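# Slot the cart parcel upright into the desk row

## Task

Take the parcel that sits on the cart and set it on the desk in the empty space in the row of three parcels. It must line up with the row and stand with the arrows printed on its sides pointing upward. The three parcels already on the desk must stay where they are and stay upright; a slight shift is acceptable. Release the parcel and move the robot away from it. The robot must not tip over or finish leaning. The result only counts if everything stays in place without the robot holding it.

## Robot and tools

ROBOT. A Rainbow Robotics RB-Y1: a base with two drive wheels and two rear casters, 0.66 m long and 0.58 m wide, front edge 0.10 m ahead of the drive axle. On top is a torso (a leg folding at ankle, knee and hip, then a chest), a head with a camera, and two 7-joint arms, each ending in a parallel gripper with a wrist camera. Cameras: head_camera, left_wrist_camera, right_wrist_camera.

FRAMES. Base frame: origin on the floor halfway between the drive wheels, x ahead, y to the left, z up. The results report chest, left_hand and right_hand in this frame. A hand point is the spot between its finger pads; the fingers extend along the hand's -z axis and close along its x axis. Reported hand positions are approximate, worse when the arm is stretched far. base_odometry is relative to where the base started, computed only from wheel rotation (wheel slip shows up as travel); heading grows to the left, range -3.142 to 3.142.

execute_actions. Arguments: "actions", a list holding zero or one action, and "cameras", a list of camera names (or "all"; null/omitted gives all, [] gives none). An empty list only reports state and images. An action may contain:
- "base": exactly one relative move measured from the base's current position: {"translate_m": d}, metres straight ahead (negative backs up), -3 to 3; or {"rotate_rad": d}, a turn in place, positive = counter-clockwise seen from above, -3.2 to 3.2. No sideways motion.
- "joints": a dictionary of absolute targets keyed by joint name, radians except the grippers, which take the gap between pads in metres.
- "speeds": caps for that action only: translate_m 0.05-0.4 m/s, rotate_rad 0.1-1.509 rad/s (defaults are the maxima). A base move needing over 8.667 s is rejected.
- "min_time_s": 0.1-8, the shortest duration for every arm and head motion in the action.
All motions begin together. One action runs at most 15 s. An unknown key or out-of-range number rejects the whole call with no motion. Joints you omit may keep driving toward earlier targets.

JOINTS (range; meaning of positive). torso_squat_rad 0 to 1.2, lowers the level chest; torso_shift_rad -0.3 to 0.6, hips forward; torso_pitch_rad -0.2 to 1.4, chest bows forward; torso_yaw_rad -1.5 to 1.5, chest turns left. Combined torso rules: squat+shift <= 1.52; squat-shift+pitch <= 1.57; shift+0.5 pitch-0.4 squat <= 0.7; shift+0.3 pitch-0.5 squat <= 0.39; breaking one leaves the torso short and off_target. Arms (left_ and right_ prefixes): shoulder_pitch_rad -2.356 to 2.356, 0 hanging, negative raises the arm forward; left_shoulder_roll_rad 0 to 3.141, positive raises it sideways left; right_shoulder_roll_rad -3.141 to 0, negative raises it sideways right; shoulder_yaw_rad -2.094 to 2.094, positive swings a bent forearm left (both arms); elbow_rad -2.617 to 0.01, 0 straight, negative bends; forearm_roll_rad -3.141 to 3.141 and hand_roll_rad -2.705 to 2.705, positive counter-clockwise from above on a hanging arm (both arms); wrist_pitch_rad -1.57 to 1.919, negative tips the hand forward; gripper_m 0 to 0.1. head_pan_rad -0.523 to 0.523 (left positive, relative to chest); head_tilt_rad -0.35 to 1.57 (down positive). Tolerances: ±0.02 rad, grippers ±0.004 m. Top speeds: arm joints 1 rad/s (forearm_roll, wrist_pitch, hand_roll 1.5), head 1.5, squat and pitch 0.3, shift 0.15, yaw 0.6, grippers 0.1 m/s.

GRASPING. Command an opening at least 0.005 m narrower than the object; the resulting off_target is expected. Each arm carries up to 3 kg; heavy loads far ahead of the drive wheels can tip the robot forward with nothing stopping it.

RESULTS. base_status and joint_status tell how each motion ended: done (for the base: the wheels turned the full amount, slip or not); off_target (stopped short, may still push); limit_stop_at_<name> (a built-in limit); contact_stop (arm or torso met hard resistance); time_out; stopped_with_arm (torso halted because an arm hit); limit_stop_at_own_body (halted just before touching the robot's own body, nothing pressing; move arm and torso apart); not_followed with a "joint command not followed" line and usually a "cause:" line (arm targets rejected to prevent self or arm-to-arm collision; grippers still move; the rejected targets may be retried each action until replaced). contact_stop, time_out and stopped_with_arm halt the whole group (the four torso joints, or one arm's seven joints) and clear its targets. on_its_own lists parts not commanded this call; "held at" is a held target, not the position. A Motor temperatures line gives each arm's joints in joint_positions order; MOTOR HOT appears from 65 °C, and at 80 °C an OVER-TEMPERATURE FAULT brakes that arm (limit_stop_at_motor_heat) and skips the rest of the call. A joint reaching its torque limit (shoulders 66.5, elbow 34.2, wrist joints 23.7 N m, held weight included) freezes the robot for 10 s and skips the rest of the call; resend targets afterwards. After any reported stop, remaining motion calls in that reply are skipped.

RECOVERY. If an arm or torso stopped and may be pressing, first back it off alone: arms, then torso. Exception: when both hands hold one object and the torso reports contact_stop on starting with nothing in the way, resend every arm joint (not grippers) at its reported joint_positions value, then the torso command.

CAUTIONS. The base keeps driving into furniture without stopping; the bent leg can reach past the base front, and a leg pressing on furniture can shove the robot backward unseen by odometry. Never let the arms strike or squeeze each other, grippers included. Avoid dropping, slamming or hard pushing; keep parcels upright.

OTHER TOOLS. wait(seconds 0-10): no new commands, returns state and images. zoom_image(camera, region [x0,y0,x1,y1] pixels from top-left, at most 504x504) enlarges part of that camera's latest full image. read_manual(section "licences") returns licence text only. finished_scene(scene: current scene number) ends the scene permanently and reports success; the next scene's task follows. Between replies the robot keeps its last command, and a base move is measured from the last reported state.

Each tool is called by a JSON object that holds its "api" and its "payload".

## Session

{"api": "execute_actions", "payload": {"actions": []}}

Scene clock: 0.00 s.
Motor temperatures (°C, as the motors report them): left_arm=[37 32 34 34 39 36 39] | right_arm=[31 34 34 35 39 37 35]
base_odometry: x=+0.000 y=+0.000 heading=+0.000 (m, m, rad; odometry frame)
base_status: not commanded
joint_positions: torso_squat_rad=+0.350 torso_shift_rad=+0.000 torso_pitch_rad=+0.000 torso_yaw_rad=-0.001 left_shoulder_pitch_rad=+0.019 left_shoulder_roll_rad=+0.016 left_shoulder_yaw_rad=+0.030 left_elbow_rad=-0.248 left_forearm_roll_rad=-0.019 left_wrist_pitch_rad=-0.005 left_hand_roll_rad=+0.000 left_gripper_m=+0.100 right_shoulder_pitch_rad=+0.025 right_shoulder_roll_rad=-0.037 right_shoulder_yaw_rad=-0.004 right_elbow_rad=-0.235 right_forearm_roll_rad=-0.015 right_wrist_pitch_rad=-0.044 right_hand_roll_rad=-0.006 right_gripper_m=+0.101 head_pan_rad=+0.000 head_tilt_rad=+0.400
joint_status: not commanded
chest: x=-0.2279 y=+0.0010 z=+1.2476 quat_wxyz=(+1.000, -0.001, +0.000, +0.000) (m; base frame)
left_hand: x=-0.1202 y=+0.2368 z=+0.5704 quat_wxyz=(+0.993, +0.011, -0.117, +0.008) (m; base frame)
right_hand: x=-0.1221 y=-0.2493 z=+0.5720 quat_wxyz=(+0.992, -0.019, -0.128, -0.014) (m; base frame)
pictures: head_camera, left_wrist_camera, right_wrist_camera
Images, in order (width x height): head_camera 896x504, left_wrist_camera 644x364, right_wrist_camera 644x364.

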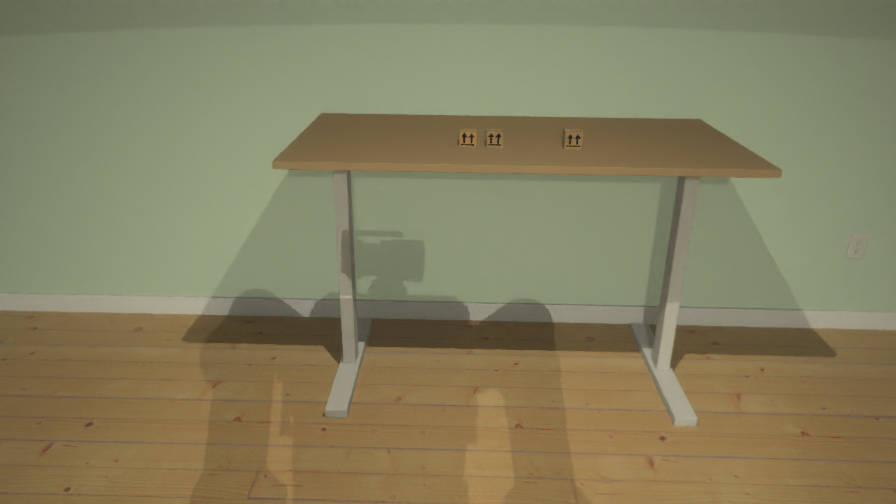

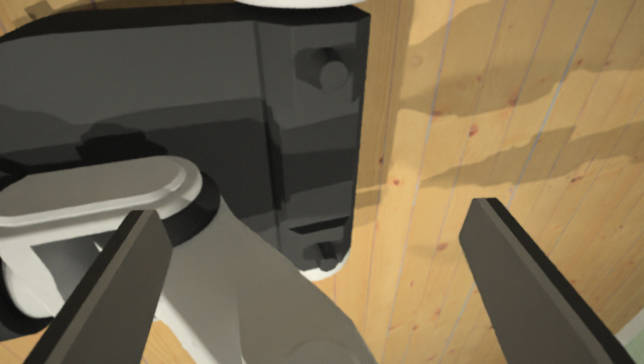

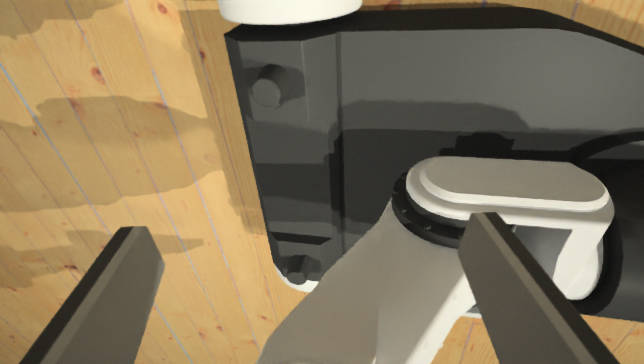

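{"api": "execute_actions", "payload": {"actions": [{"base":{"rotate_rad":1.7},"joints":{"head_pan_rad":-0.5}}], "cameras": ["head_camera"]}}

{"api": "execute_actions", "payload": {"actions": [{"joints":{"head_pan_rad":0.52}}], "cameras": ["head_camera"]}}

Scene clock: 12.83 s.
Motor temperatures (°C, as the motors report them): left_arm=[37 32 34 34 39 36 39] | right_arm=[31 34 34 35 39 37 35]
base_odometry: x=+0.000 y=+0.000 heading=+1.699 (m, m, rad; odometry frame)
base_status: done
joint_positions: torso_squat_rad=+0.350 torso_shift_rad=+0.000 torso_pitch_rad=+0.000 torso_yaw_rad=-0.001 left_shoulder_pitch_rad=+0.019 left_shoulder_roll_rad=+0.016 left_shoulder_yaw_rad=+0.030 left_elbow_rad=-0.248 left_forearm_roll_rad=-0.019 left_wrist_pitch_rad=-0.005 left_hand_roll_rad=+0.000 left_gripper_m=+0.100 right_shoulder_pitch_rad=+0.025 right_shoulder_roll_rad=-0.037 right_shoulder_yaw_rad=-0.004 right_elbow_rad=-0.235 right_forearm_roll_rad=-0.015 right_wrist_pitch_rad=-0.044 right_hand_roll_rad=-0.006 right_gripper_m=+0.101 head_pan_rad=-0.500 head_tilt_rad=+0.400
joint_status: all done
chest: x=-0.2279 y=+0.0010 z=+1.2476 quat_wxyz=(+1.000, -0.001, +0.000, +0.000) (m; base frame)
left_hand: x=-0.1202 y=+0.2368 z=+0.5704 quat_wxyz=(+0.993, +0.011, -0.117, +0.008) (m; base frame)
right_hand: x=-0.1221 y=-0.2493 z=+0.5720 quat_wxyz=(+0.992, -0.019, -0.128, -0.014) (m; base frame)
pictures: head_camera
Images, in order (width x height): head_camera 896x504.

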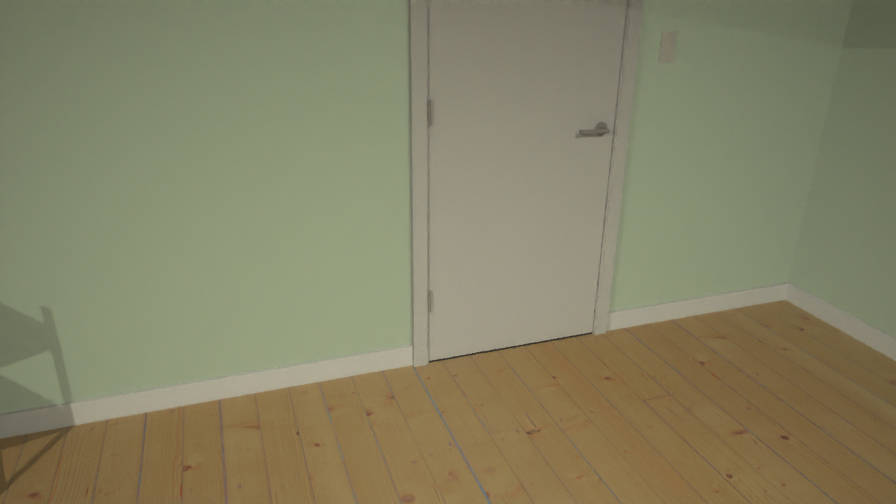

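Scene clock: 14.17 s.
Motor temperatures (°C, as the motors report them): left_arm=[37 32 34 34 39 36 39] | right_arm=[31 34 34 35 39 37 35]
base_odometry: x=+0.000 y=+0.000 heading=+1.699 (m, m, rad; odometry frame)
base_status: not commanded
joint_positions: torso_squat_rad=+0.350 torso_shift_rad=+0.000 torso_pitch_rad=+0.000 torso_yaw_rad=-0.001 left_shoulder_pitch_rad=+0.019 left_shoulder_roll_rad=+0.016 left_shoulder_yaw_rad=+0.030 left_elbow_rad=-0.248 left_forearm_roll_rad=-0.019 left_wrist_pitch_rad=-0.005 left_hand_roll_rad=+0.000 left_gripper_m=+0.100 right_shoulder_pitch_rad=+0.025 right_shoulder_roll_rad=-0.037 right_shoulder_yaw_rad=-0.004 right_elbow_rad=-0.235 right_forearm_roll_rad=-0.015 right_wrist_pitch_rad=-0.044 right_hand_roll_rad=-0.006 right_gripper_m=+0.101 head_pan_rad=+0.520 head_tilt_rad=+0.400
joint_status: all done
chest: x=-0.2279 y=+0.0010 z=+1.2476 quat_wxyz=(+1.000, -0.001, +0.000, +0.000) (m; base frame)
left_hand: x=-0.1202 y=+0.2368 z=+0.5704 quat_wxyz=(+0.993, +0.011, -0.117, +0.008) (m; base frame)
right_hand: x=-0.1221 y=-0.2493 z=+0.5720 quat_wxyz=(+0.992, -0.019, -0.128, -0.014) (m; base frame)
pictures: head_camera
Images, in order (width x height): head_camera 896x504.

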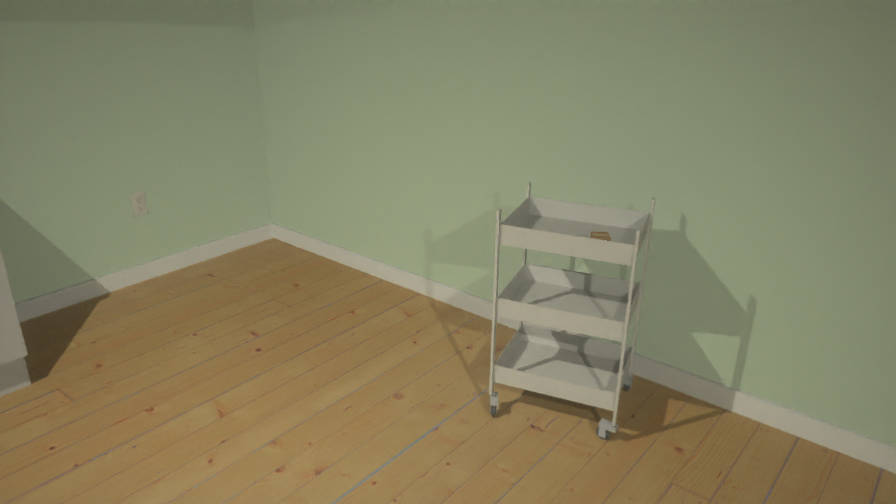

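{"api": "execute_actions", "payload": {"actions": [{"base":{"rotate_rad":0.21}}], "cameras": []}}

{"api": "execute_actions", "payload": {"actions": [{"base":{"translate_m":1.25},"joints":{"head_pan_rad":0.0,"head_tilt_rad":0.8,"torso_squat_rad":0.15,"torso_shift_rad":0.12}}], "cameras": ["head_camera"]}}

{"api": "zoom_image", "payload": {"camera": "head_camera", "region": [150,150,450,400]}}

Scene clock: 20.77 s.
Motor temperatures (°C, as the motors report them): left_arm=[37 32 34 34 39 36 39] | right_arm=[31 34 34 35 39 37 35]
base_odometry: x=+0.000 y=+0.000 heading=+1.909 (m, m, rad; odometry frame)
base_status: done
joint_positions: torso_squat_rad=+0.350 torso_shift_rad=+0.000 torso_pitch_rad=+0.000 torso_yaw_rad=-0.001 left_shoulder_pitch_rad=+0.019 left_shoulder_roll_rad=+0.016 left_shoulder_yaw_rad=+0.030 left_elbow_rad=-0.248 left_forearm_roll_rad=-0.019 left_wrist_pitch_rad=-0.005 left_hand_roll_rad=+0.000 left_gripper_m=+0.100 right_shoulder_pitch_rad=+0.025 right_shoulder_roll_rad=-0.037 right_shoulder_yaw_rad=-0.004 right_elbow_rad=-0.235 right_forearm_roll_rad=-0.015 right_wrist_pitch_rad=-0.044 right_hand_roll_rad=-0.006 right_gripper_m=+0.101 head_pan_rad=+0.520 head_tilt_rad=+0.400
joint_status: not commanded
chest: x=-0.2279 y=+0.0010 z=+1.2476 quat_wxyz=(+1.000, -0.001, +0.000, +0.000) (m; base frame)
left_hand: x=-0.1202 y=+0.2368 z=+0.5704 quat_wxyz=(+0.993, +0.011, -0.117, +0.008) (m; base frame)
right_hand: x=-0.1221 y=-0.2493 z=+0.5720 quat_wxyz=(+0.992, -0.019, -0.128, -0.014) (m; base frame)
pictures: none
No camera images: the call's "cameras" was empty. Leave "cameras" out to get every camera's image.

Scene clock: 25.43 s.
Motor temperatures (°C, as the motors report them): left_arm=[37 32 34 34 39 36 39] | right_arm=[31 34 34 35 39 37 35]
base_odometry: x=-0.415 y=+1.179 heading=+1.909 (m, m, rad; odometry frame)
base_status: done
joint_positions: torso_squat_rad=+0.150 torso_shift_rad=+0.120 torso_pitch_rad=+0.000 torso_yaw_rad=-0.001 left_shoulder_pitch_rad=+0.019 left_shoulder_roll_rad=+0.016 left_shoulder_yaw_rad=+0.030 left_elbow_rad=-0.248 left_forearm_roll_rad=-0.019 left_wrist_pitch_rad=-0.005 left_hand_roll_rad=+0.000 left_gripper_m=+0.100 right_shoulder_pitch_rad=+0.025 right_shoulder_roll_rad=-0.037 right_shoulder_yaw_rad=-0.004 right_elbow_rad=-0.235 right_forearm_roll_rad=-0.015 right_wrist_pitch_rad=-0.044 right_hand_roll_rad=-0.006 right_gripper_m=+0.101 head_pan_rad=+0.000 head_tilt_rad=+0.800
joint_status: all done
chest: x=-0.1450 y=+0.0010 z=+1.2771 quat_wxyz=(+1.000, -0.001, +0.000, +0.000) (m; base frame)
left_hand: x=-0.0374 y=+0.2368 z=+0.5999 quat_wxyz=(+0.993, +0.011, -0.117, +0.008) (m; base frame)
right_hand: x=-0.0393 y=-0.2493 z=+0.6014 quat_wxyz=(+0.992, -0.019, -0.128, -0.014) (m; base frame)
pictures: head_camera
Images, in order (width x height): head_camera 896x504.

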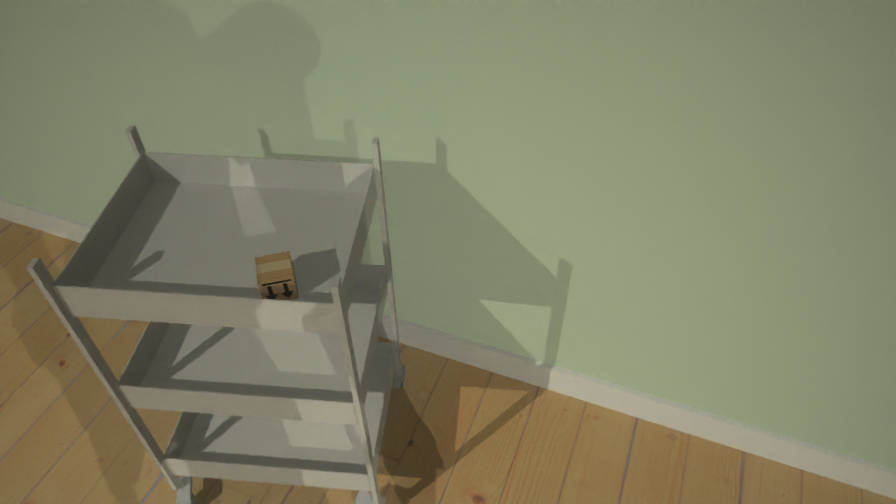

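Region (150, 150, 450, 400) of head_camera's 896x504 image, scaled by 1.680, with more detail than that image has.

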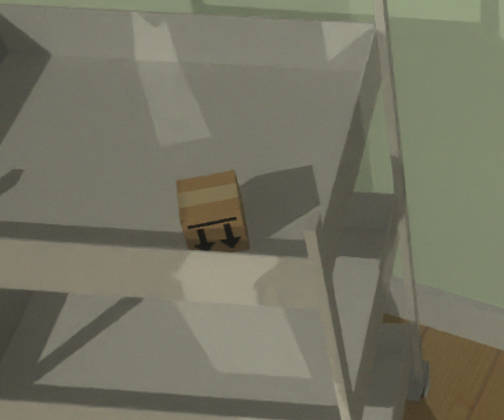

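{"api": "execute_actions", "payload": {"actions": [{"base":{"rotate_rad":0.05},"joints":{"torso_yaw_rad":0.3,"torso_squat_rad":0.05,"torso_shift_rad":0.25,"left_shoulder_pitch_rad":-0.7,"left_shoulder_roll_rad":0.349,"left_shoulder_yaw_rad":0,"left_elbow_rad":-0.4,"left_forearm_roll_rad":1.177,"left_wrist_pitch_rad":1.378,"left_hand_roll_rad":-0.432,"head_tilt_rad":1.0,"head_pan_rad":0.1}}], "cameras": ["head_camera","left_wrist_camera"]}}

{"api": "execute_actions", "payload": {"actions": [{"base":{"translate_m":0.36}}], "cameras": ["head_camera","left_wrist_camera"]}}

{"api": "execute_actions", "payload": {"actions": [{"joints":{"torso_squat_rad":0.42}}], "cameras": ["head_camera","left_wrist_camera"]}}

Scene clock: 45.20 s.
Motor temperatures (°C, as the motors report them): left_arm=[37 32 34 34 39 36 39] | right_arm=[31 34 34 35 39 37 35]
base_odometry: x=-0.415 y=+1.179 heading=+1.958 (m, m, rad; odometry frame)
base_status: done
joint_positions: torso_squat_rad=+0.050 torso_shift_rad=+0.250 torso_pitch_rad=+0.000 torso_yaw_rad=+0.300 left_shoulder_pitch_rad=-0.700 left_shoulder_roll_rad=+0.349 left_shoulder_yaw_rad=+0.000 left_elbow_rad=-0.400 left_forearm_roll_rad=+1.177 left_wrist_pitch_rad=+1.378 left_hand_roll_rad=-0.432 left_gripper_m=+0.100 right_shoulder_pitch_rad=+0.025 right_shoulder_roll_rad=-0.037 right_shoulder_yaw_rad=-0.004 right_elbow_rad=-0.235 right_forearm_roll_rad=-0.015 right_wrist_pitch_rad=-0.044 right_hand_roll_rad=-0.006 right_gripper_m=+0.101 head_pan_rad=+0.100 head_tilt_rad=+1.000
joint_status: all done
chest: x=-0.0549 y=+0.0010 z=+1.2673 quat_wxyz=(+0.989, -0.001, +0.000, +0.149) (m; base frame)
left_hand: x=+0.2915 y=+0.2871 z=+0.8692 quat_wxyz=(+0.913, -0.379, -0.057, +0.138) (m; base frame)
right_hand: x=+0.1199 y=-0.2067 z=+0.5916 quat_wxyz=(+0.982, +0.001, -0.129, +0.135) (m; base frame)
pictures: head_camera, left_wrist_camera
Images, in order (width x height): head_camera 896x504, left_wrist_camera 644x364.

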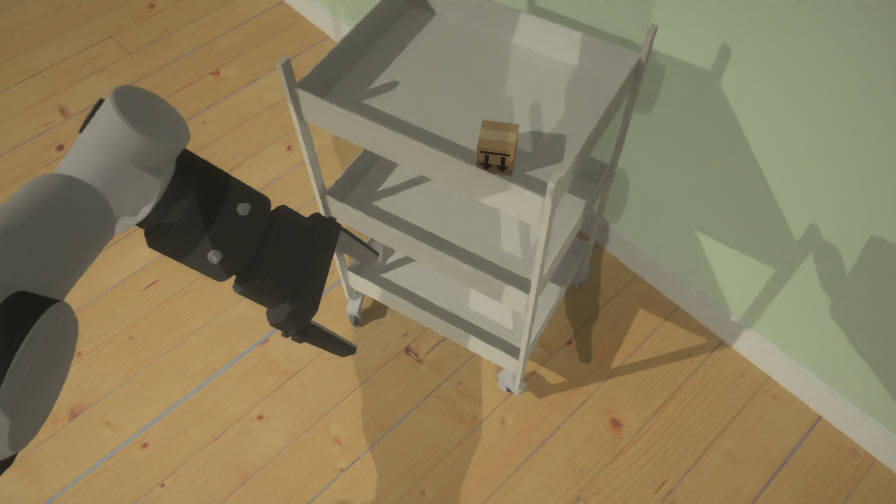

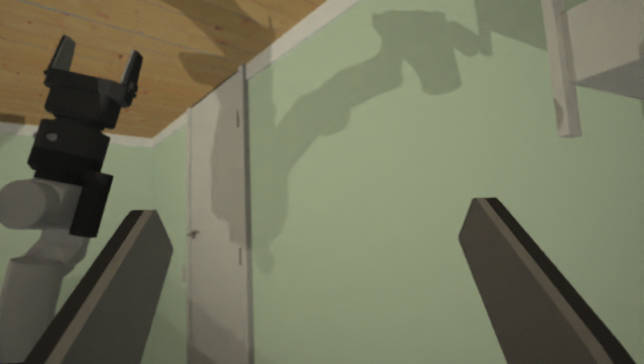

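Scene clock: 47.77 s.
Motor temperatures (°C, as the motors report them): left_arm=[37 32 34 34 39 36 39] | right_arm=[31 34 34 35 39 37 35]
base_odometry: x=-0.551 y=+1.512 heading=+1.958 (m, m, rad; odometry frame)
base_status: done
joint_positions: torso_squat_rad=+0.050 torso_shift_rad=+0.250 torso_pitch_rad=+0.000 torso_yaw_rad=+0.300 left_shoulder_pitch_rad=-0.700 left_shoulder_roll_rad=+0.349 left_shoulder_yaw_rad=+0.000 left_elbow_rad=-0.400 left_forearm_roll_rad=+1.177 left_wrist_pitch_rad=+1.378 left_hand_roll_rad=-0.432 left_gripper_m=+0.100 right_shoulder_pitch_rad=+0.025 right_shoulder_roll_rad=-0.037 right_shoulder_yaw_rad=-0.004 right_elbow_rad=-0.235 right_forearm_roll_rad=-0.015 right_wrist_pitch_rad=-0.044 right_hand_roll_rad=-0.006 right_gripper_m=+0.101 head_pan_rad=+0.100 head_tilt_rad=+1.000
joint_status: not commanded
chest: x=-0.0549 y=+0.0010 z=+1.2673 quat_wxyz=(+0.989, -0.001, +0.000, +0.149) (m; base frame)
left_hand: x=+0.2914 y=+0.2871 z=+0.8692 quat_wxyz=(+0.913, -0.379, -0.057, +0.138) (m; base frame)
right_hand: x=+0.1199 y=-0.2067 z=+0.5916 quat_wxyz=(+0.982, +0.001, -0.129, +0.135) (m; base frame)
pictures: head_camera, left_wrist_camera
Images, in order (width x height): head_camera 896x504, left_wrist_camera 644x364.

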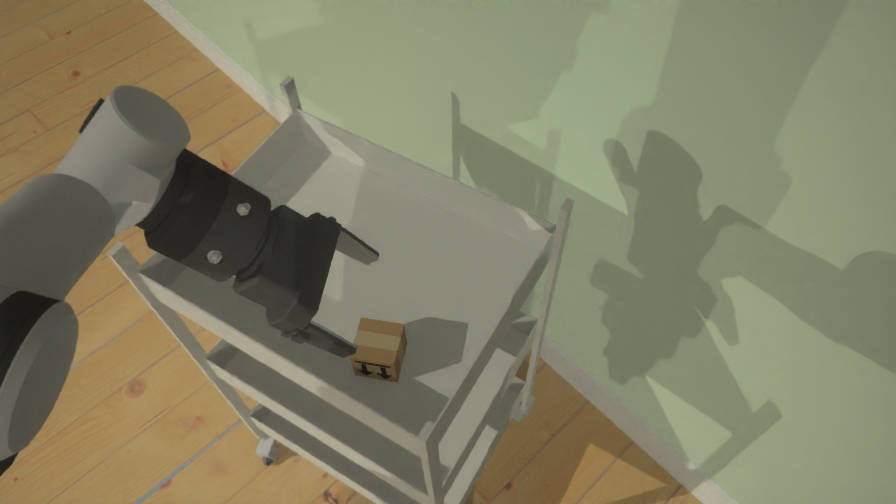

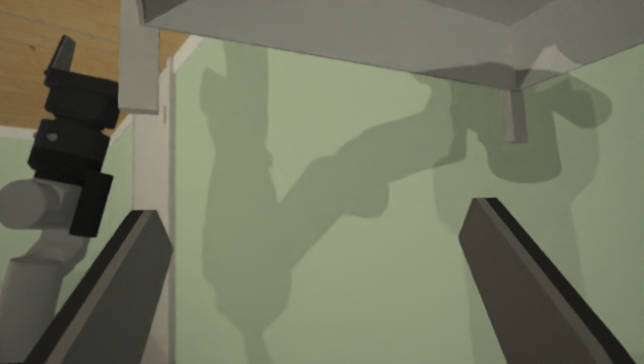

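Scene clock: 49.83 s.
Motor temperatures (°C, as the motors report them): left_arm=[37 32 34 34 39 36 39] | right_arm=[31 34 34 35 39 37 35]
base_odometry: x=-0.551 y=+1.512 heading=+1.958 (m, m, rad; odometry frame)
base_status: not commanded
joint_positions: torso_squat_rad=+0.420 torso_shift_rad=+0.250 torso_pitch_rad=+0.000 torso_yaw_rad=+0.300 left_shoulder_pitch_rad=-0.700 left_shoulder_roll_rad=+0.349 left_shoulder_yaw_rad=+0.000 left_elbow_rad=-0.400 left_forearm_roll_rad=+1.177 left_wrist_pitch_rad=+1.378 left_hand_roll_rad=-0.432 left_gripper_m=+0.100 right_shoulder_pitch_rad=+0.025 right_shoulder_roll_rad=-0.037 right_shoulder_yaw_rad=-0.004 right_elbow_rad=-0.235 right_forearm_roll_rad=-0.015 right_wrist_pitch_rad=-0.044 right_hand_roll_rad=-0.006 right_gripper_m=+0.101 head_pan_rad=+0.100 head_tilt_rad=+1.000
joint_status: all done
chest: x=-0.0699 y=+0.0010 z=+1.2092 quat_wxyz=(+0.989, -0.001, +0.000, +0.149) (m; base frame)
left_hand: x=+0.2765 y=+0.2870 z=+0.8112 quat_wxyz=(+0.913, -0.379, -0.057, +0.138) (m; base frame)
right_hand: x=+0.1051 y=-0.2067 z=+0.5336 quat_wxyz=(+0.982, +0.001, -0.129, +0.135) (m; base frame)
pictures: head_camera, left_wrist_camera
Images, in order (width x height): head_camera 896x504, left_wrist_camera 644x364.

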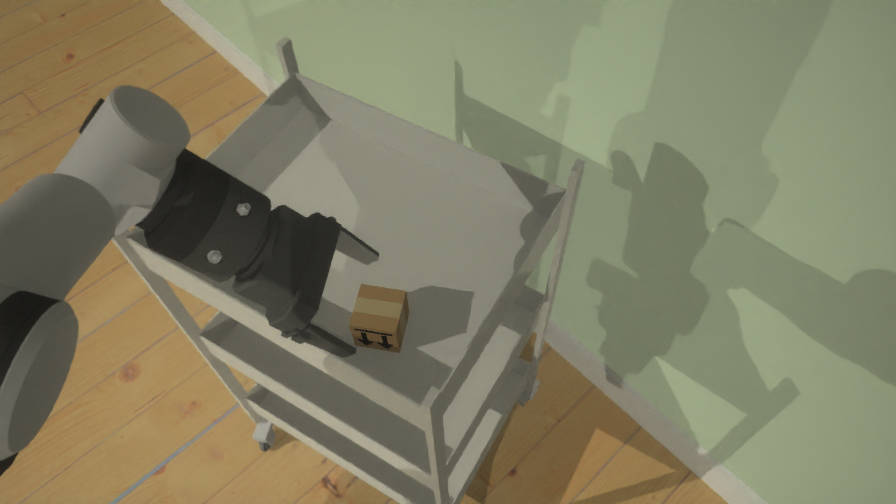

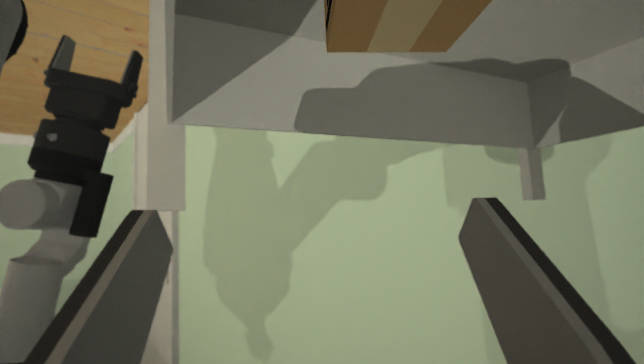

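{"api": "execute_actions", "payload": {"actions": [{"base":{"translate_m":0.058}}], "cameras": []}}

{"api": "execute_actions", "payload": {"actions": [{"joints":{"torso_squat_rad":0.62}}], "cameras": ["head_camera","left_wrist_camera"]}}

Scene clock: 55.93 s.
Motor temperatures (°C, as the motors report them): left_arm=[37 32 34 34 39 36 39] | right_arm=[31 34 34 35 39 37 35]
base_odometry: x=-0.573 y=+1.566 heading=+1.958 (m, m, rad; odometry frame)
base_status: done
joint_positions: torso_squat_rad=+0.420 torso_shift_rad=+0.250 torso_pitch_rad=+0.000 torso_yaw_rad=+0.300 left_shoulder_pitch_rad=-0.700 left_shoulder_roll_rad=+0.349 left_shoulder_yaw_rad=+0.000 left_elbow_rad=-0.400 left_forearm_roll_rad=+1.177 left_wrist_pitch_rad=+1.378 left_hand_roll_rad=-0.432 left_gripper_m=+0.100 right_shoulder_pitch_rad=+0.025 right_shoulder_roll_rad=-0.037 right_shoulder_yaw_rad=-0.004 right_elbow_rad=-0.235 right_forearm_roll_rad=-0.015 right_wrist_pitch_rad=-0.044 right_hand_roll_rad=-0.006 right_gripper_m=+0.101 head_pan_rad=+0.100 head_tilt_rad=+1.000
joint_status: not commanded
chest: x=-0.0697 y=+0.0010 z=+1.2092 quat_wxyz=(+0.989, -0.001, +0.000, +0.149) (m; base frame)
left_hand: x=+0.2766 y=+0.2870 z=+0.8111 quat_wxyz=(+0.913, -0.379, -0.057, +0.138) (m; base frame)
right_hand: x=+0.1051 y=-0.2067 z=+0.5335 quat_wxyz=(+0.982, +0.001, -0.129, +0.135) (m; base frame)
pictures: none
No camera images: the call's "cameras" was empty. Leave "cameras" out to get every camera's image.

Scene clock: 57.40 s.
Motor temperatures (°C, as the motors report them): left_arm=[37 32 34 34 39 36 39] | right_arm=[31 34 34 35 39 37 35]
base_odometry: x=-0.573 y=+1.566 heading=+1.958 (m, m, rad; odometry frame)
base_status: not commanded
joint_positions: torso_squat_rad=+0.620 torso_shift_rad=+0.250 torso_pitch_rad=+0.000 torso_yaw_rad=+0.300 left_shoulder_pitch_rad=-0.700 left_shoulder_roll_rad=+0.349 left_shoulder_yaw_rad=+0.000 left_elbow_rad=-0.400 left_forearm_roll_rad=+1.177 left_wrist_pitch_rad=+1.378 left_hand_roll_rad=-0.432 left_gripper_m=+0.100 right_shoulder_pitch_rad=+0.025 right_shoulder_roll_rad=-0.037 right_shoulder_yaw_rad=-0.004 right_elbow_rad=-0.235 right_forearm_roll_rad=-0.015 right_wrist_pitch_rad=-0.044 right_hand_roll_rad=-0.006 right_gripper_m=+0.101 head_pan_rad=+0.100 head_tilt_rad=+1.000
joint_status: all done
chest: x=-0.0871 y=+0.0009 z=+1.1419 quat_wxyz=(+0.989, -0.001, +0.000, +0.149) (m; base frame)
left_hand: x=+0.2593 y=+0.2870 z=+0.7439 quat_wxyz=(+0.913, -0.379, -0.057, +0.138) (m; base frame)
right_hand: x=+0.0879 y=-0.2068 z=+0.4663 quat_wxyz=(+0.982, +0.001, -0.129, +0.135) (m; base frame)
pictures: head_camera, left_wrist_camera
Images, in order (width x height): head_camera 896x504, left_wrist_camera 644x364.

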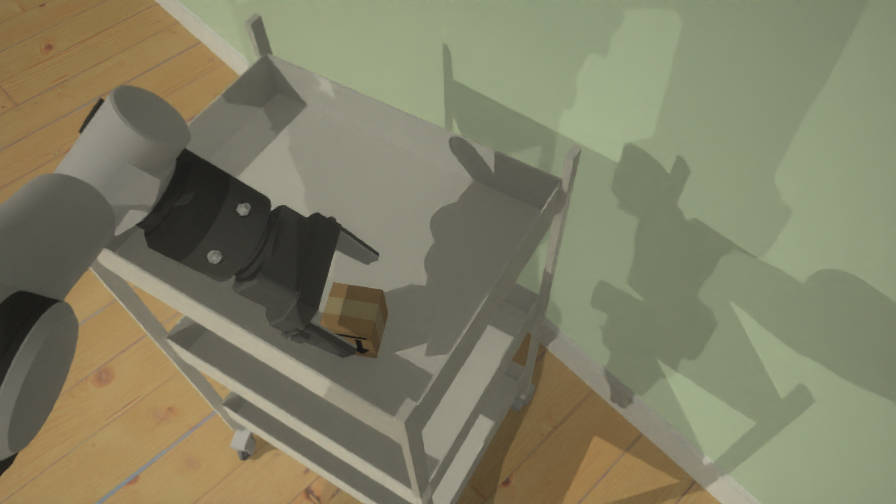

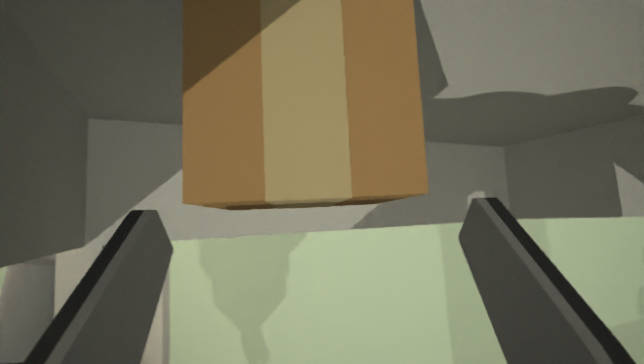

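{"api": "execute_actions", "payload": {"actions": [{"joints":{"torso_squat_rad":0.712}}], "cameras": ["left_wrist_camera"]}}

{"api": "execute_actions", "payload": {"actions": [{"joints":{"left_gripper_m":0.042}}], "cameras": ["left_wrist_camera"]}}

{"api": "execute_actions", "payload": {"actions": [{"joints":{"torso_squat_rad":0.05}}], "cameras": ["head_camera"]}}

Scene clock: 65.10 s.
Motor temperatures (°C, as the motors report them): left_arm=[37 32 34 34 39 36 39] | right_arm=[31 34 34 35 39 37 35]
base_odometry: x=-0.573 y=+1.566 heading=+1.958 (m, m, rad; odometry frame)
base_status: not commanded
joint_positions: torso_squat_rad=+0.704 torso_shift_rad=+0.248 torso_pitch_rad=-0.005 torso_yaw_rad=+0.300 left_shoulder_pitch_rad=-0.707 left_shoulder_roll_rad=+0.351 left_shoulder_yaw_rad=+0.002 left_elbow_rad=-0.403 left_forearm_roll_rad=+1.179 left_wrist_pitch_rad=+1.381 left_hand_roll_rad=-0.431 left_gripper_m=+0.100 right_shoulder_pitch_rad=+0.025 right_shoulder_roll_rad=-0.037 right_shoulder_yaw_rad=-0.004 right_elbow_rad=-0.235 right_forearm_roll_rad=-0.015 right_wrist_pitch_rad=-0.044 right_hand_roll_rad=-0.006 right_gripper_m=+0.101 head_pan_rad=+0.100 head_tilt_rad=+1.000
joint_status: torso_squat_rad contact_stop (moved +0.084 of +0.092)
chest: x=-0.0988 y=+0.0002 z=+1.1072 quat_wxyz=(+0.989, +0.000, -0.002, +0.150) (m; base frame)
left_hand: x=+0.2531 y=+0.2875 z=+0.7153 quat_wxyz=(+0.913, -0.380, -0.063, +0.135) (m; base frame)
right_hand: x=+0.0796 y=-0.2065 z=+0.4321 quat_wxyz=(+0.982, +0.001, -0.132, +0.135) (m; base frame)
pictures: left_wrist_camera
Images, in order (width x height): left_wrist_camera 644x364.

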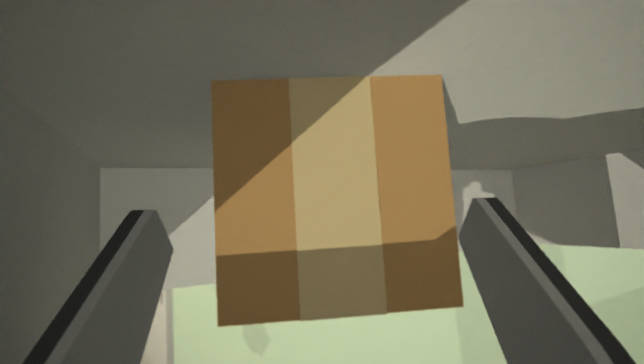

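not run: a stop came earlier in this reply.

not run: a stop came earlier in this reply.

{"api": "execute_actions", "payload": {"actions": [{"joints":{"torso_squat_rad":0.67,"torso_shift_rad":0.25,"torso_pitch_rad":0}}], "cameras": []}}

{"api": "execute_actions", "payload": {"actions": [{"base":{"translate_m":0.018}}], "cameras": []}}

{"api": "execute_actions", "payload": {"actions": [{"joints":{"torso_squat_rad":0.695}}], "cameras": ["head_camera","left_wrist_camera"]}}

Scene clock: 75.50 s.
Motor temperatures (°C, as the motors report them): left_arm=[37 32 34 34 40 38 40] | right_arm=[31 34 34 35 39 37 35]
base_odometry: x=-0.573 y=+1.566 heading=+1.958 (m, m, rad; odometry frame)
base_status: not commanded
joint_positions: torso_squat_rad=+0.670 torso_shift_rad=+0.250 torso_pitch_rad=+0.000 torso_yaw_rad=+0.300 left_shoulder_pitch_rad=-0.700 left_shoulder_roll_rad=+0.349 left_shoulder_yaw_rad=+0.000 left_elbow_rad=-0.400 left_forearm_roll_rad=+1.177 left_wrist_pitch_rad=+1.378 left_hand_roll_rad=-0.432 left_gripper_m=+0.100 right_shoulder_pitch_rad=+0.025 right_shoulder_roll_rad=-0.037 right_shoulder_yaw_rad=-0.004 right_elbow_rad=-0.235 right_forearm_roll_rad=-0.015 right_wrist_pitch_rad=-0.044 right_hand_roll_rad=-0.006 right_gripper_m=+0.101 head_pan_rad=+0.100 head_tilt_rad=+1.000
joint_status: all done
chest: x=-0.0921 y=+0.0008 z=+1.1215 quat_wxyz=(+0.989, -0.001, +0.000, +0.150) (m; base frame)
left_hand: x=+0.2543 y=+0.2871 z=+0.7237 quat_wxyz=(+0.913, -0.379, -0.057, +0.138) (m; base frame)
right_hand: x=+0.0827 y=-0.2068 z=+0.4458 quat_wxyz=(+0.982, +0.001, -0.129, +0.135) (m; base frame)
pictures: none
No camera images: the call's "cameras" was empty. Leave "cameras" out to get every camera's image.

Scene clock: 76.20 s.
Motor temperatures (°C, as the motors report them): left_arm=[37 32 34 34 40 38 40] | right_arm=[31 34 34 35 39 37 35]
base_odometry: x=-0.580 y=+1.582 heading=+1.958 (m, m, rad; odometry frame)
base_status: done
joint_positions: torso_squat_rad=+0.670 torso_shift_rad=+0.250 torso_pitch_rad=+0.000 torso_yaw_rad=+0.300 left_shoulder_pitch_rad=-0.700 left_shoulder_roll_rad=+0.349 left_shoulder_yaw_rad=+0.000 left_elbow_rad=-0.400 left_forearm_roll_rad=+1.177 left_wrist_pitch_rad=+1.378 left_hand_roll_rad=-0.432 left_gripper_m=+0.100 right_shoulder_pitch_rad=+0.025 right_shoulder_roll_rad=-0.037 right_shoulder_yaw_rad=-0.004 right_elbow_rad=-0.235 right_forearm_roll_rad=-0.015 right_wrist_pitch_rad=-0.044 right_hand_roll_rad=-0.006 right_gripper_m=+0.101 head_pan_rad=+0.100 head_tilt_rad=+1.000
joint_status: not commanded
chest: x=-0.0921 y=+0.0008 z=+1.1215 quat_wxyz=(+0.989, -0.001, +0.000, +0.150) (m; base frame)
left_hand: x=+0.2542 y=+0.2871 z=+0.7236 quat_wxyz=(+0.913, -0.379, -0.057, +0.138) (m; base frame)
right_hand: x=+0.0828 y=-0.2068 z=+0.4458 quat_wxyz=(+0.982, +0.001, -0.129, +0.135) (m; base frame)
pictures: none
No camera images: the call's "cameras" was empty. Leave "cameras" out to get every camera's image.

Scene clock: 76.90 s.
Motor temperatures (°C, as the motors report them): left_arm=[37 32 34 34 40 38 40] | right_arm=[31 34 34 35 39 37 35]
base_odometry: x=-0.580 y=+1.582 heading=+1.958 (m, m, rad; odometry frame)
base_status: not commanded
joint_positions: torso_squat_rad=+0.695 torso_shift_rad=+0.250 torso_pitch_rad=+0.000 torso_yaw_rad=+0.300 left_shoulder_pitch_rad=-0.700 left_shoulder_roll_rad=+0.349 left_shoulder_yaw_rad=+0.000 left_elbow_rad=-0.400 left_forearm_roll_rad=+1.177 left_wrist_pitch_rad=+1.378 left_hand_roll_rad=-0.432 left_gripper_m=+0.100 right_shoulder_pitch_rad=+0.025 right_shoulder_roll_rad=-0.037 right_shoulder_yaw_rad=-0.004 right_elbow_rad=-0.235 right_forearm_roll_rad=-0.015 right_wrist_pitch_rad=-0.044 right_hand_roll_rad=-0.006 right_gripper_m=+0.101 head_pan_rad=+0.100 head_tilt_rad=+1.000
joint_status: all done
chest: x=-0.0951 y=+0.0008 z=+1.1109 quat_wxyz=(+0.989, -0.001, +0.000, +0.150) (m; base frame)
left_hand: x=+0.2514 y=+0.2871 z=+0.7130 quat_wxyz=(+0.913, -0.379, -0.057, +0.138) (m; base frame)
right_hand: x=+0.0801 y=-0.2068 z=+0.4352 quat_wxyz=(+0.982, +0.001, -0.129, +0.135) (m; base frame)
pictures: head_camera, left_wrist_camera
Images, in order (width x height): head_camera 896x504, left_wrist_camera 644x364.

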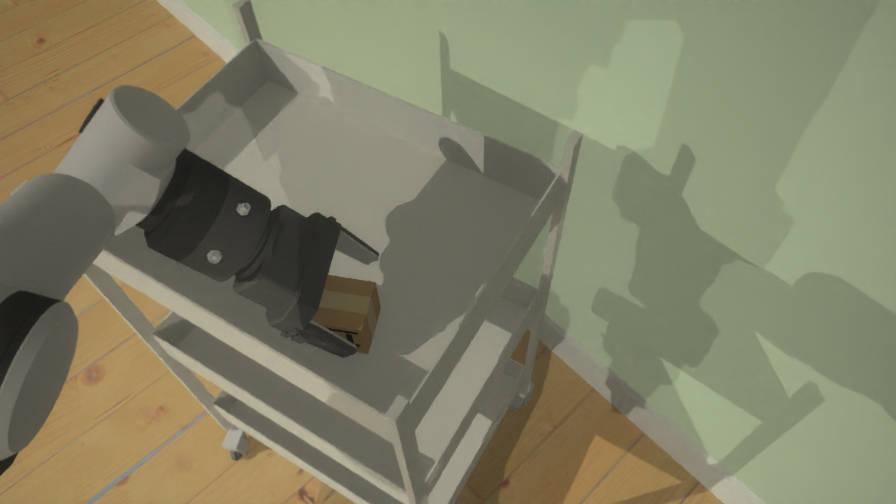

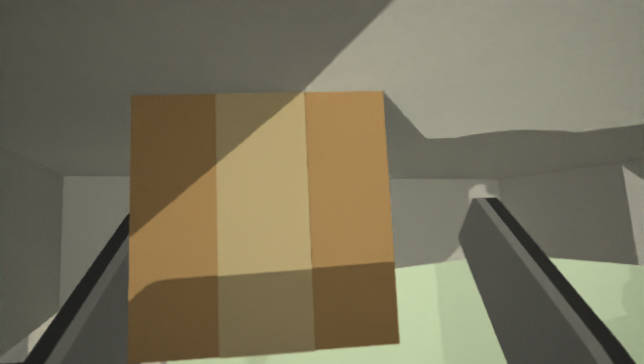

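{"api": "execute_actions", "payload": {"actions": [{"joints":{"left_gripper_m":0.042}}], "cameras": []}}

{"api": "execute_actions", "payload": {"actions": [{"joints":{"torso_squat_rad":0.05}}], "cameras": ["left_wrist_camera"]}}

{"api": "execute_actions", "payload": {"actions": [{"base":{"translate_m":-0.4},"joints":{"torso_shift_rad":0.1}}], "cameras": []}}

{"api": "execute_actions", "payload": {"actions": [{"base":{"rotate_rad":-2.84}}], "cameras": []}}

{"api": "execute_actions", "payload": {"actions": [{"base":{"translate_m":2.12},"joints":{"torso_yaw_rad":-0.4,"left_shoulder_pitch_rad":-1.2,"left_forearm_roll_rad":-0.398,"left_wrist_pitch_rad":1.877,"left_hand_roll_rad":0.279,"head_pan_rad":0.4,"head_tilt_rad":0.6},"min_time_s":4}], "cameras": []}}

{"api": "execute_actions", "payload": {"actions": [{"base":{"rotate_rad":0.84}}], "cameras": ["head_camera","left_wrist_camera"]}}

Scene clock: 103.27 s.
Motor temperatures (°C, as the motors report them): left_arm=[37 32 34 34 39 37 40] | right_arm=[31 34 34 35 39 37 35]
base_odometry: x=-0.580 y=+1.582 heading=+1.958 (m, m, rad; odometry frame)
base_status: not commanded
joint_positions: torso_squat_rad=+0.695 torso_shift_rad=+0.250 torso_pitch_rad=+0.000 torso_yaw_rad=+0.300 left_shoulder_pitch_rad=-0.700 left_shoulder_roll_rad=+0.349 left_shoulder_yaw_rad=+0.000 left_elbow_rad=-0.400 left_forearm_roll_rad=+1.177 left_wrist_pitch_rad=+1.378 left_hand_roll_rad=-0.432 left_gripper_m=+0.053 right_shoulder_pitch_rad=+0.025 right_shoulder_roll_rad=-0.037 right_shoulder_yaw_rad=-0.004 right_elbow_rad=-0.235 right_forearm_roll_rad=-0.015 right_wrist_pitch_rad=-0.044 right_hand_roll_rad=-0.006 right_gripper_m=+0.101 head_pan_rad=+0.100 head_tilt_rad=+1.000
joint_status: left_gripper_m off_target (ended at +0.053, target +0.042)
chest: x=-0.0951 y=+0.0008 z=+1.1109 quat_wxyz=(+0.989, -0.001, +0.000, +0.150) (m; base frame)
left_hand: x=+0.2514 y=+0.2871 z=+0.7130 quat_wxyz=(+0.913, -0.379, -0.057, +0.138) (m; base frame)
right_hand: x=+0.0801 y=-0.2068 z=+0.4352 quat_wxyz=(+0.982, +0.001, -0.129, +0.135) (m; base frame)
pictures: none
No camera images: the call's "cameras" was empty. Leave "cameras" out to get every camera's image.

Scene clock: 106.30 s.
Motor temperatures (°C, as the motors report them): left_arm=[37 32 34 34 39 37 40] | right_arm=[31 34 34 35 39 37 35]
base_odometry: x=-0.580 y=+1.582 heading=+1.958 (m, m, rad; odometry frame)
base_status: not commanded
joint_positions: torso_squat_rad=+0.050 torso_shift_rad=+0.250 torso_pitch_rad=+0.000 torso_yaw_rad=+0.300 left_shoulder_pitch_rad=-0.700 left_shoulder_roll_rad=+0.349 left_shoulder_yaw_rad=+0.000 left_elbow_rad=-0.400 left_forearm_roll_rad=+1.177 left_wrist_pitch_rad=+1.378 left_hand_roll_rad=-0.432 left_gripper_m=+0.053 right_shoulder_pitch_rad=+0.025 right_shoulder_roll_rad=-0.037 right_shoulder_yaw_rad=-0.004 right_elbow_rad=-0.235 right_forearm_roll_rad=-0.015 right_wrist_pitch_rad=-0.044 right_hand_roll_rad=-0.006 right_gripper_m=+0.101 head_pan_rad=+0.100 head_tilt_rad=+1.000
joint_status: all done
chest: x=-0.0549 y=+0.0009 z=+1.2673 quat_wxyz=(+0.989, -0.001, +0.000, +0.150) (m; base frame)
left_hand: x=+0.2913 y=+0.2872 z=+0.8692 quat_wxyz=(+0.913, -0.379, -0.057, +0.138) (m; base frame)
right_hand: x=+0.1200 y=-0.2067 z=+0.5916 quat_wxyz=(+0.982, +0.001, -0.129, +0.135) (m; base frame)
pictures: left_wrist_camera
Images, in order (width x height): left_wrist_camera 644x364.

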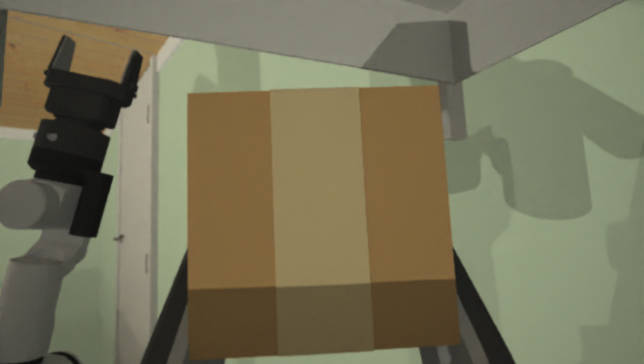

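Scene clock: 109.07 s.
Motor temperatures (°C, as the motors report them): left_arm=[37 32 34 34 39 37 40] | right_arm=[31 34 34 35 39 37 35]
base_odometry: x=-0.429 y=+1.212 heading=+1.957 (m, m, rad; odometry frame)
base_status: done
joint_positions: torso_squat_rad=+0.050 torso_shift_rad=+0.100 torso_pitch_rad=+0.000 torso_yaw_rad=+0.300 left_shoulder_pitch_rad=-0.700 left_shoulder_roll_rad=+0.349 left_shoulder_yaw_rad=+0.000 left_elbow_rad=-0.400 left_forearm_roll_rad=+1.177 left_wrist_pitch_rad=+1.378 left_hand_roll_rad=-0.432 left_gripper_m=+0.053 right_shoulder_pitch_rad=+0.025 right_shoulder_roll_rad=-0.037 right_shoulder_yaw_rad=-0.004 right_elbow_rad=-0.235 right_forearm_roll_rad=-0.015 right_wrist_pitch_rad=-0.044 right_hand_roll_rad=-0.006 right_gripper_m=+0.101 head_pan_rad=+0.100 head_tilt_rad=+1.000
joint_status: all done
chest: x=-0.1582 y=+0.0009 z=+1.2856 quat_wxyz=(+0.989, -0.001, +0.000, +0.150) (m; base frame)
left_hand: x=+0.1881 y=+0.2871 z=+0.8876 quat_wxyz=(+0.913, -0.379, -0.057, +0.138) (m; base frame)
right_hand: x=+0.0167 y=-0.2067 z=+0.6099 quat_wxyz=(+0.982, +0.001, -0.129, +0.135) (m; base frame)
pictures: none
No camera images: the call's "cameras" was empty. Leave "cameras" out to get every camera's image.

Scene clock: 114.20 s.
Motor temperatures (°C, as the motors report them): left_arm=[38 32 34 34 39 37 39] | right_arm=[31 34 34 35 39 37 35]
base_odometry: x=-0.429 y=+1.212 heading=-0.883 (m, m, rad; odometry frame)
base_status: done
joint_positions: torso_squat_rad=+0.050 torso_shift_rad=+0.100 torso_pitch_rad=+0.000 torso_yaw_rad=+0.300 left_shoulder_pitch_rad=-0.700 left_shoulder_roll_rad=+0.349 left_shoulder_yaw_rad=+0.000 left_elbow_rad=-0.400 left_forearm_roll_rad=+1.177 left_wrist_pitch_rad=+1.378 left_hand_roll_rad=-0.432 left_gripper_m=+0.053 right_shoulder_pitch_rad=+0.025 right_shoulder_roll_rad=-0.037 right_shoulder_yaw_rad=-0.004 right_elbow_rad=-0.235 right_forearm_roll_rad=-0.015 right_wrist_pitch_rad=-0.044 right_hand_roll_rad=-0.006 right_gripper_m=+0.101 head_pan_rad=+0.100 head_tilt_rad=+1.000
joint_status: not commanded
chest: x=-0.1582 y=+0.0010 z=+1.2856 quat_wxyz=(+0.989, -0.001, +0.000, +0.150) (m; base frame)
left_hand: x=+0.1881 y=+0.2871 z=+0.8876 quat_wxyz=(+0.913, -0.379, -0.057, +0.138) (m; base frame)
right_hand: x=+0.0167 y=-0.2067 z=+0.6099 quat_wxyz=(+0.982, +0.001, -0.129, +0.135) (m; base frame)
pictures: none
No camera images: the call's "cameras" was empty. Leave "cameras" out to get every camera's image.

Scene clock: 121.07 s.
Motor temperatures (°C, as the motors report them): left_arm=[38 32 34 34 39 37 39] | right_arm=[31 34 34 35 39 37 35]
base_odometry: x=+0.917 y=-0.426 heading=-0.883 (m, m, rad; odometry frame)
base_status: done
joint_positions: torso_squat_rad=+0.050 torso_shift_rad=+0.100 torso_pitch_rad=+0.000 torso_yaw_rad=-0.400 left_shoulder_pitch_rad=-1.200 left_shoulder_roll_rad=+0.349 left_shoulder_yaw_rad=+0.000 left_elbow_rad=-0.400 left_forearm_roll_rad=-0.398 left_wrist_pitch_rad=+1.877 left_hand_roll_rad=+0.279 left_gripper_m=+0.053 right_shoulder_pitch_rad=+0.025 right_shoulder_roll_rad=-0.037 right_shoulder_yaw_rad=-0.004 right_elbow_rad=-0.235 right_forearm_roll_rad=-0.015 right_wrist_pitch_rad=-0.044 right_hand_roll_rad=-0.006 right_gripper_m=+0.101 head_pan_rad=+0.400 head_tilt_rad=+0.600
joint_status: all done
chest: x=-0.1581 y=+0.0010 z=+1.2856 quat_wxyz=(+0.980, -0.001, +0.000, -0.199) (m; base frame)
left_hand: x=+0.4237 y=+0.1916 z=+1.1130 quat_wxyz=(+0.924, +0.382, +0.000, +0.000) (m; base frame)
right_hand: x=-0.1576 y=-0.2708 z=+0.6100 quat_wxyz=(+0.969, -0.044, -0.122, -0.210) (m; base frame)
pictures: none
No camera images: the call's "cameras" was empty. Leave "cameras" out to get every camera's image.

Scene clock: 124.00 s.
Motor temperatures (°C, as the motors report them): left_arm=[38 32 34 34 39 37 39] | right_arm=[31 34 34 35 39 37 35]
base_odometry: x=+0.917 y=-0.426 heading=-0.044 (m, m, rad; odometry frame)
base_status: done
joint_positions: torso_squat_rad=+0.050 torso_shift_rad=+0.100 torso_pitch_rad=+0.000 torso_yaw_rad=-0.400 left_shoulder_pitch_rad=-1.200 left_shoulder_roll_rad=+0.349 left_shoulder_yaw_rad=+0.000 left_elbow_rad=-0.400 left_forearm_roll_rad=-0.398 left_wrist_pitch_rad=+1.877 left_hand_roll_rad=+0.279 left_gripper_m=+0.053 right_shoulder_pitch_rad=+0.025 right_shoulder_roll_rad=-0.037 right_shoulder_yaw_rad=-0.004 right_elbow_rad=-0.235 right_forearm_roll_rad=-0.015 right_wrist_pitch_rad=-0.044 right_hand_roll_rad=-0.006 right_gripper_m=+0.101 head_pan_rad=+0.400 head_tilt_rad=+0.600
joint_status: not commanded
chest: x=-0.1581 y=+0.0010 z=+1.2856 quat_wxyz=(+0.980, -0.001, +0.000, -0.199) (m; base frame)
left_hand: x=+0.4237 y=+0.1916 z=+1.1130 quat_wxyz=(+0.924, +0.382, +0.000, +0.000) (m; base frame)
right_hand: x=-0.1576 y=-0.2708 z=+0.6100 quat_wxyz=(+0.969, -0.044, -0.122, -0.210) (m; base frame)
pictures: head_camera, left_wrist_camera
Images, in order (width x height): head_camera 896x504, left_wrist_camera 644x364.

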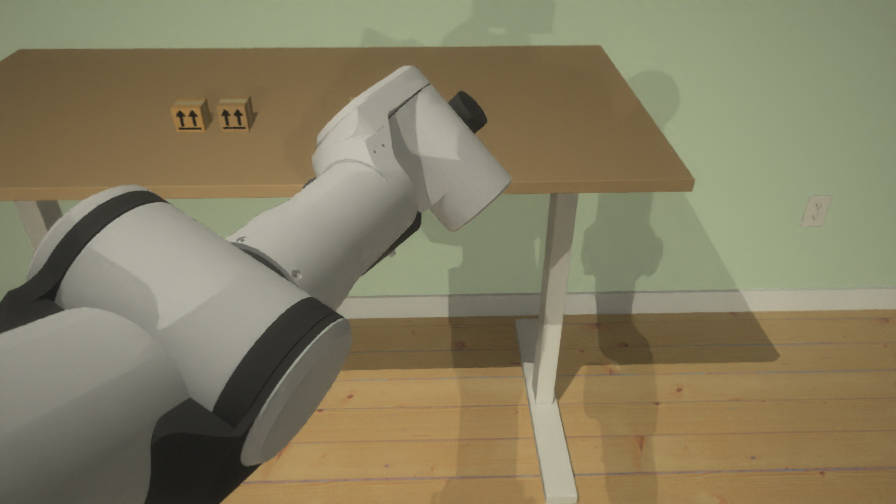

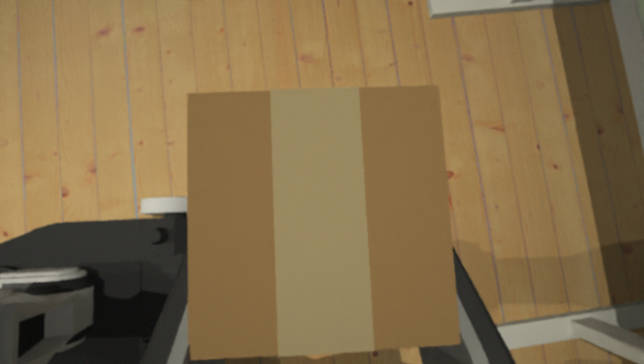

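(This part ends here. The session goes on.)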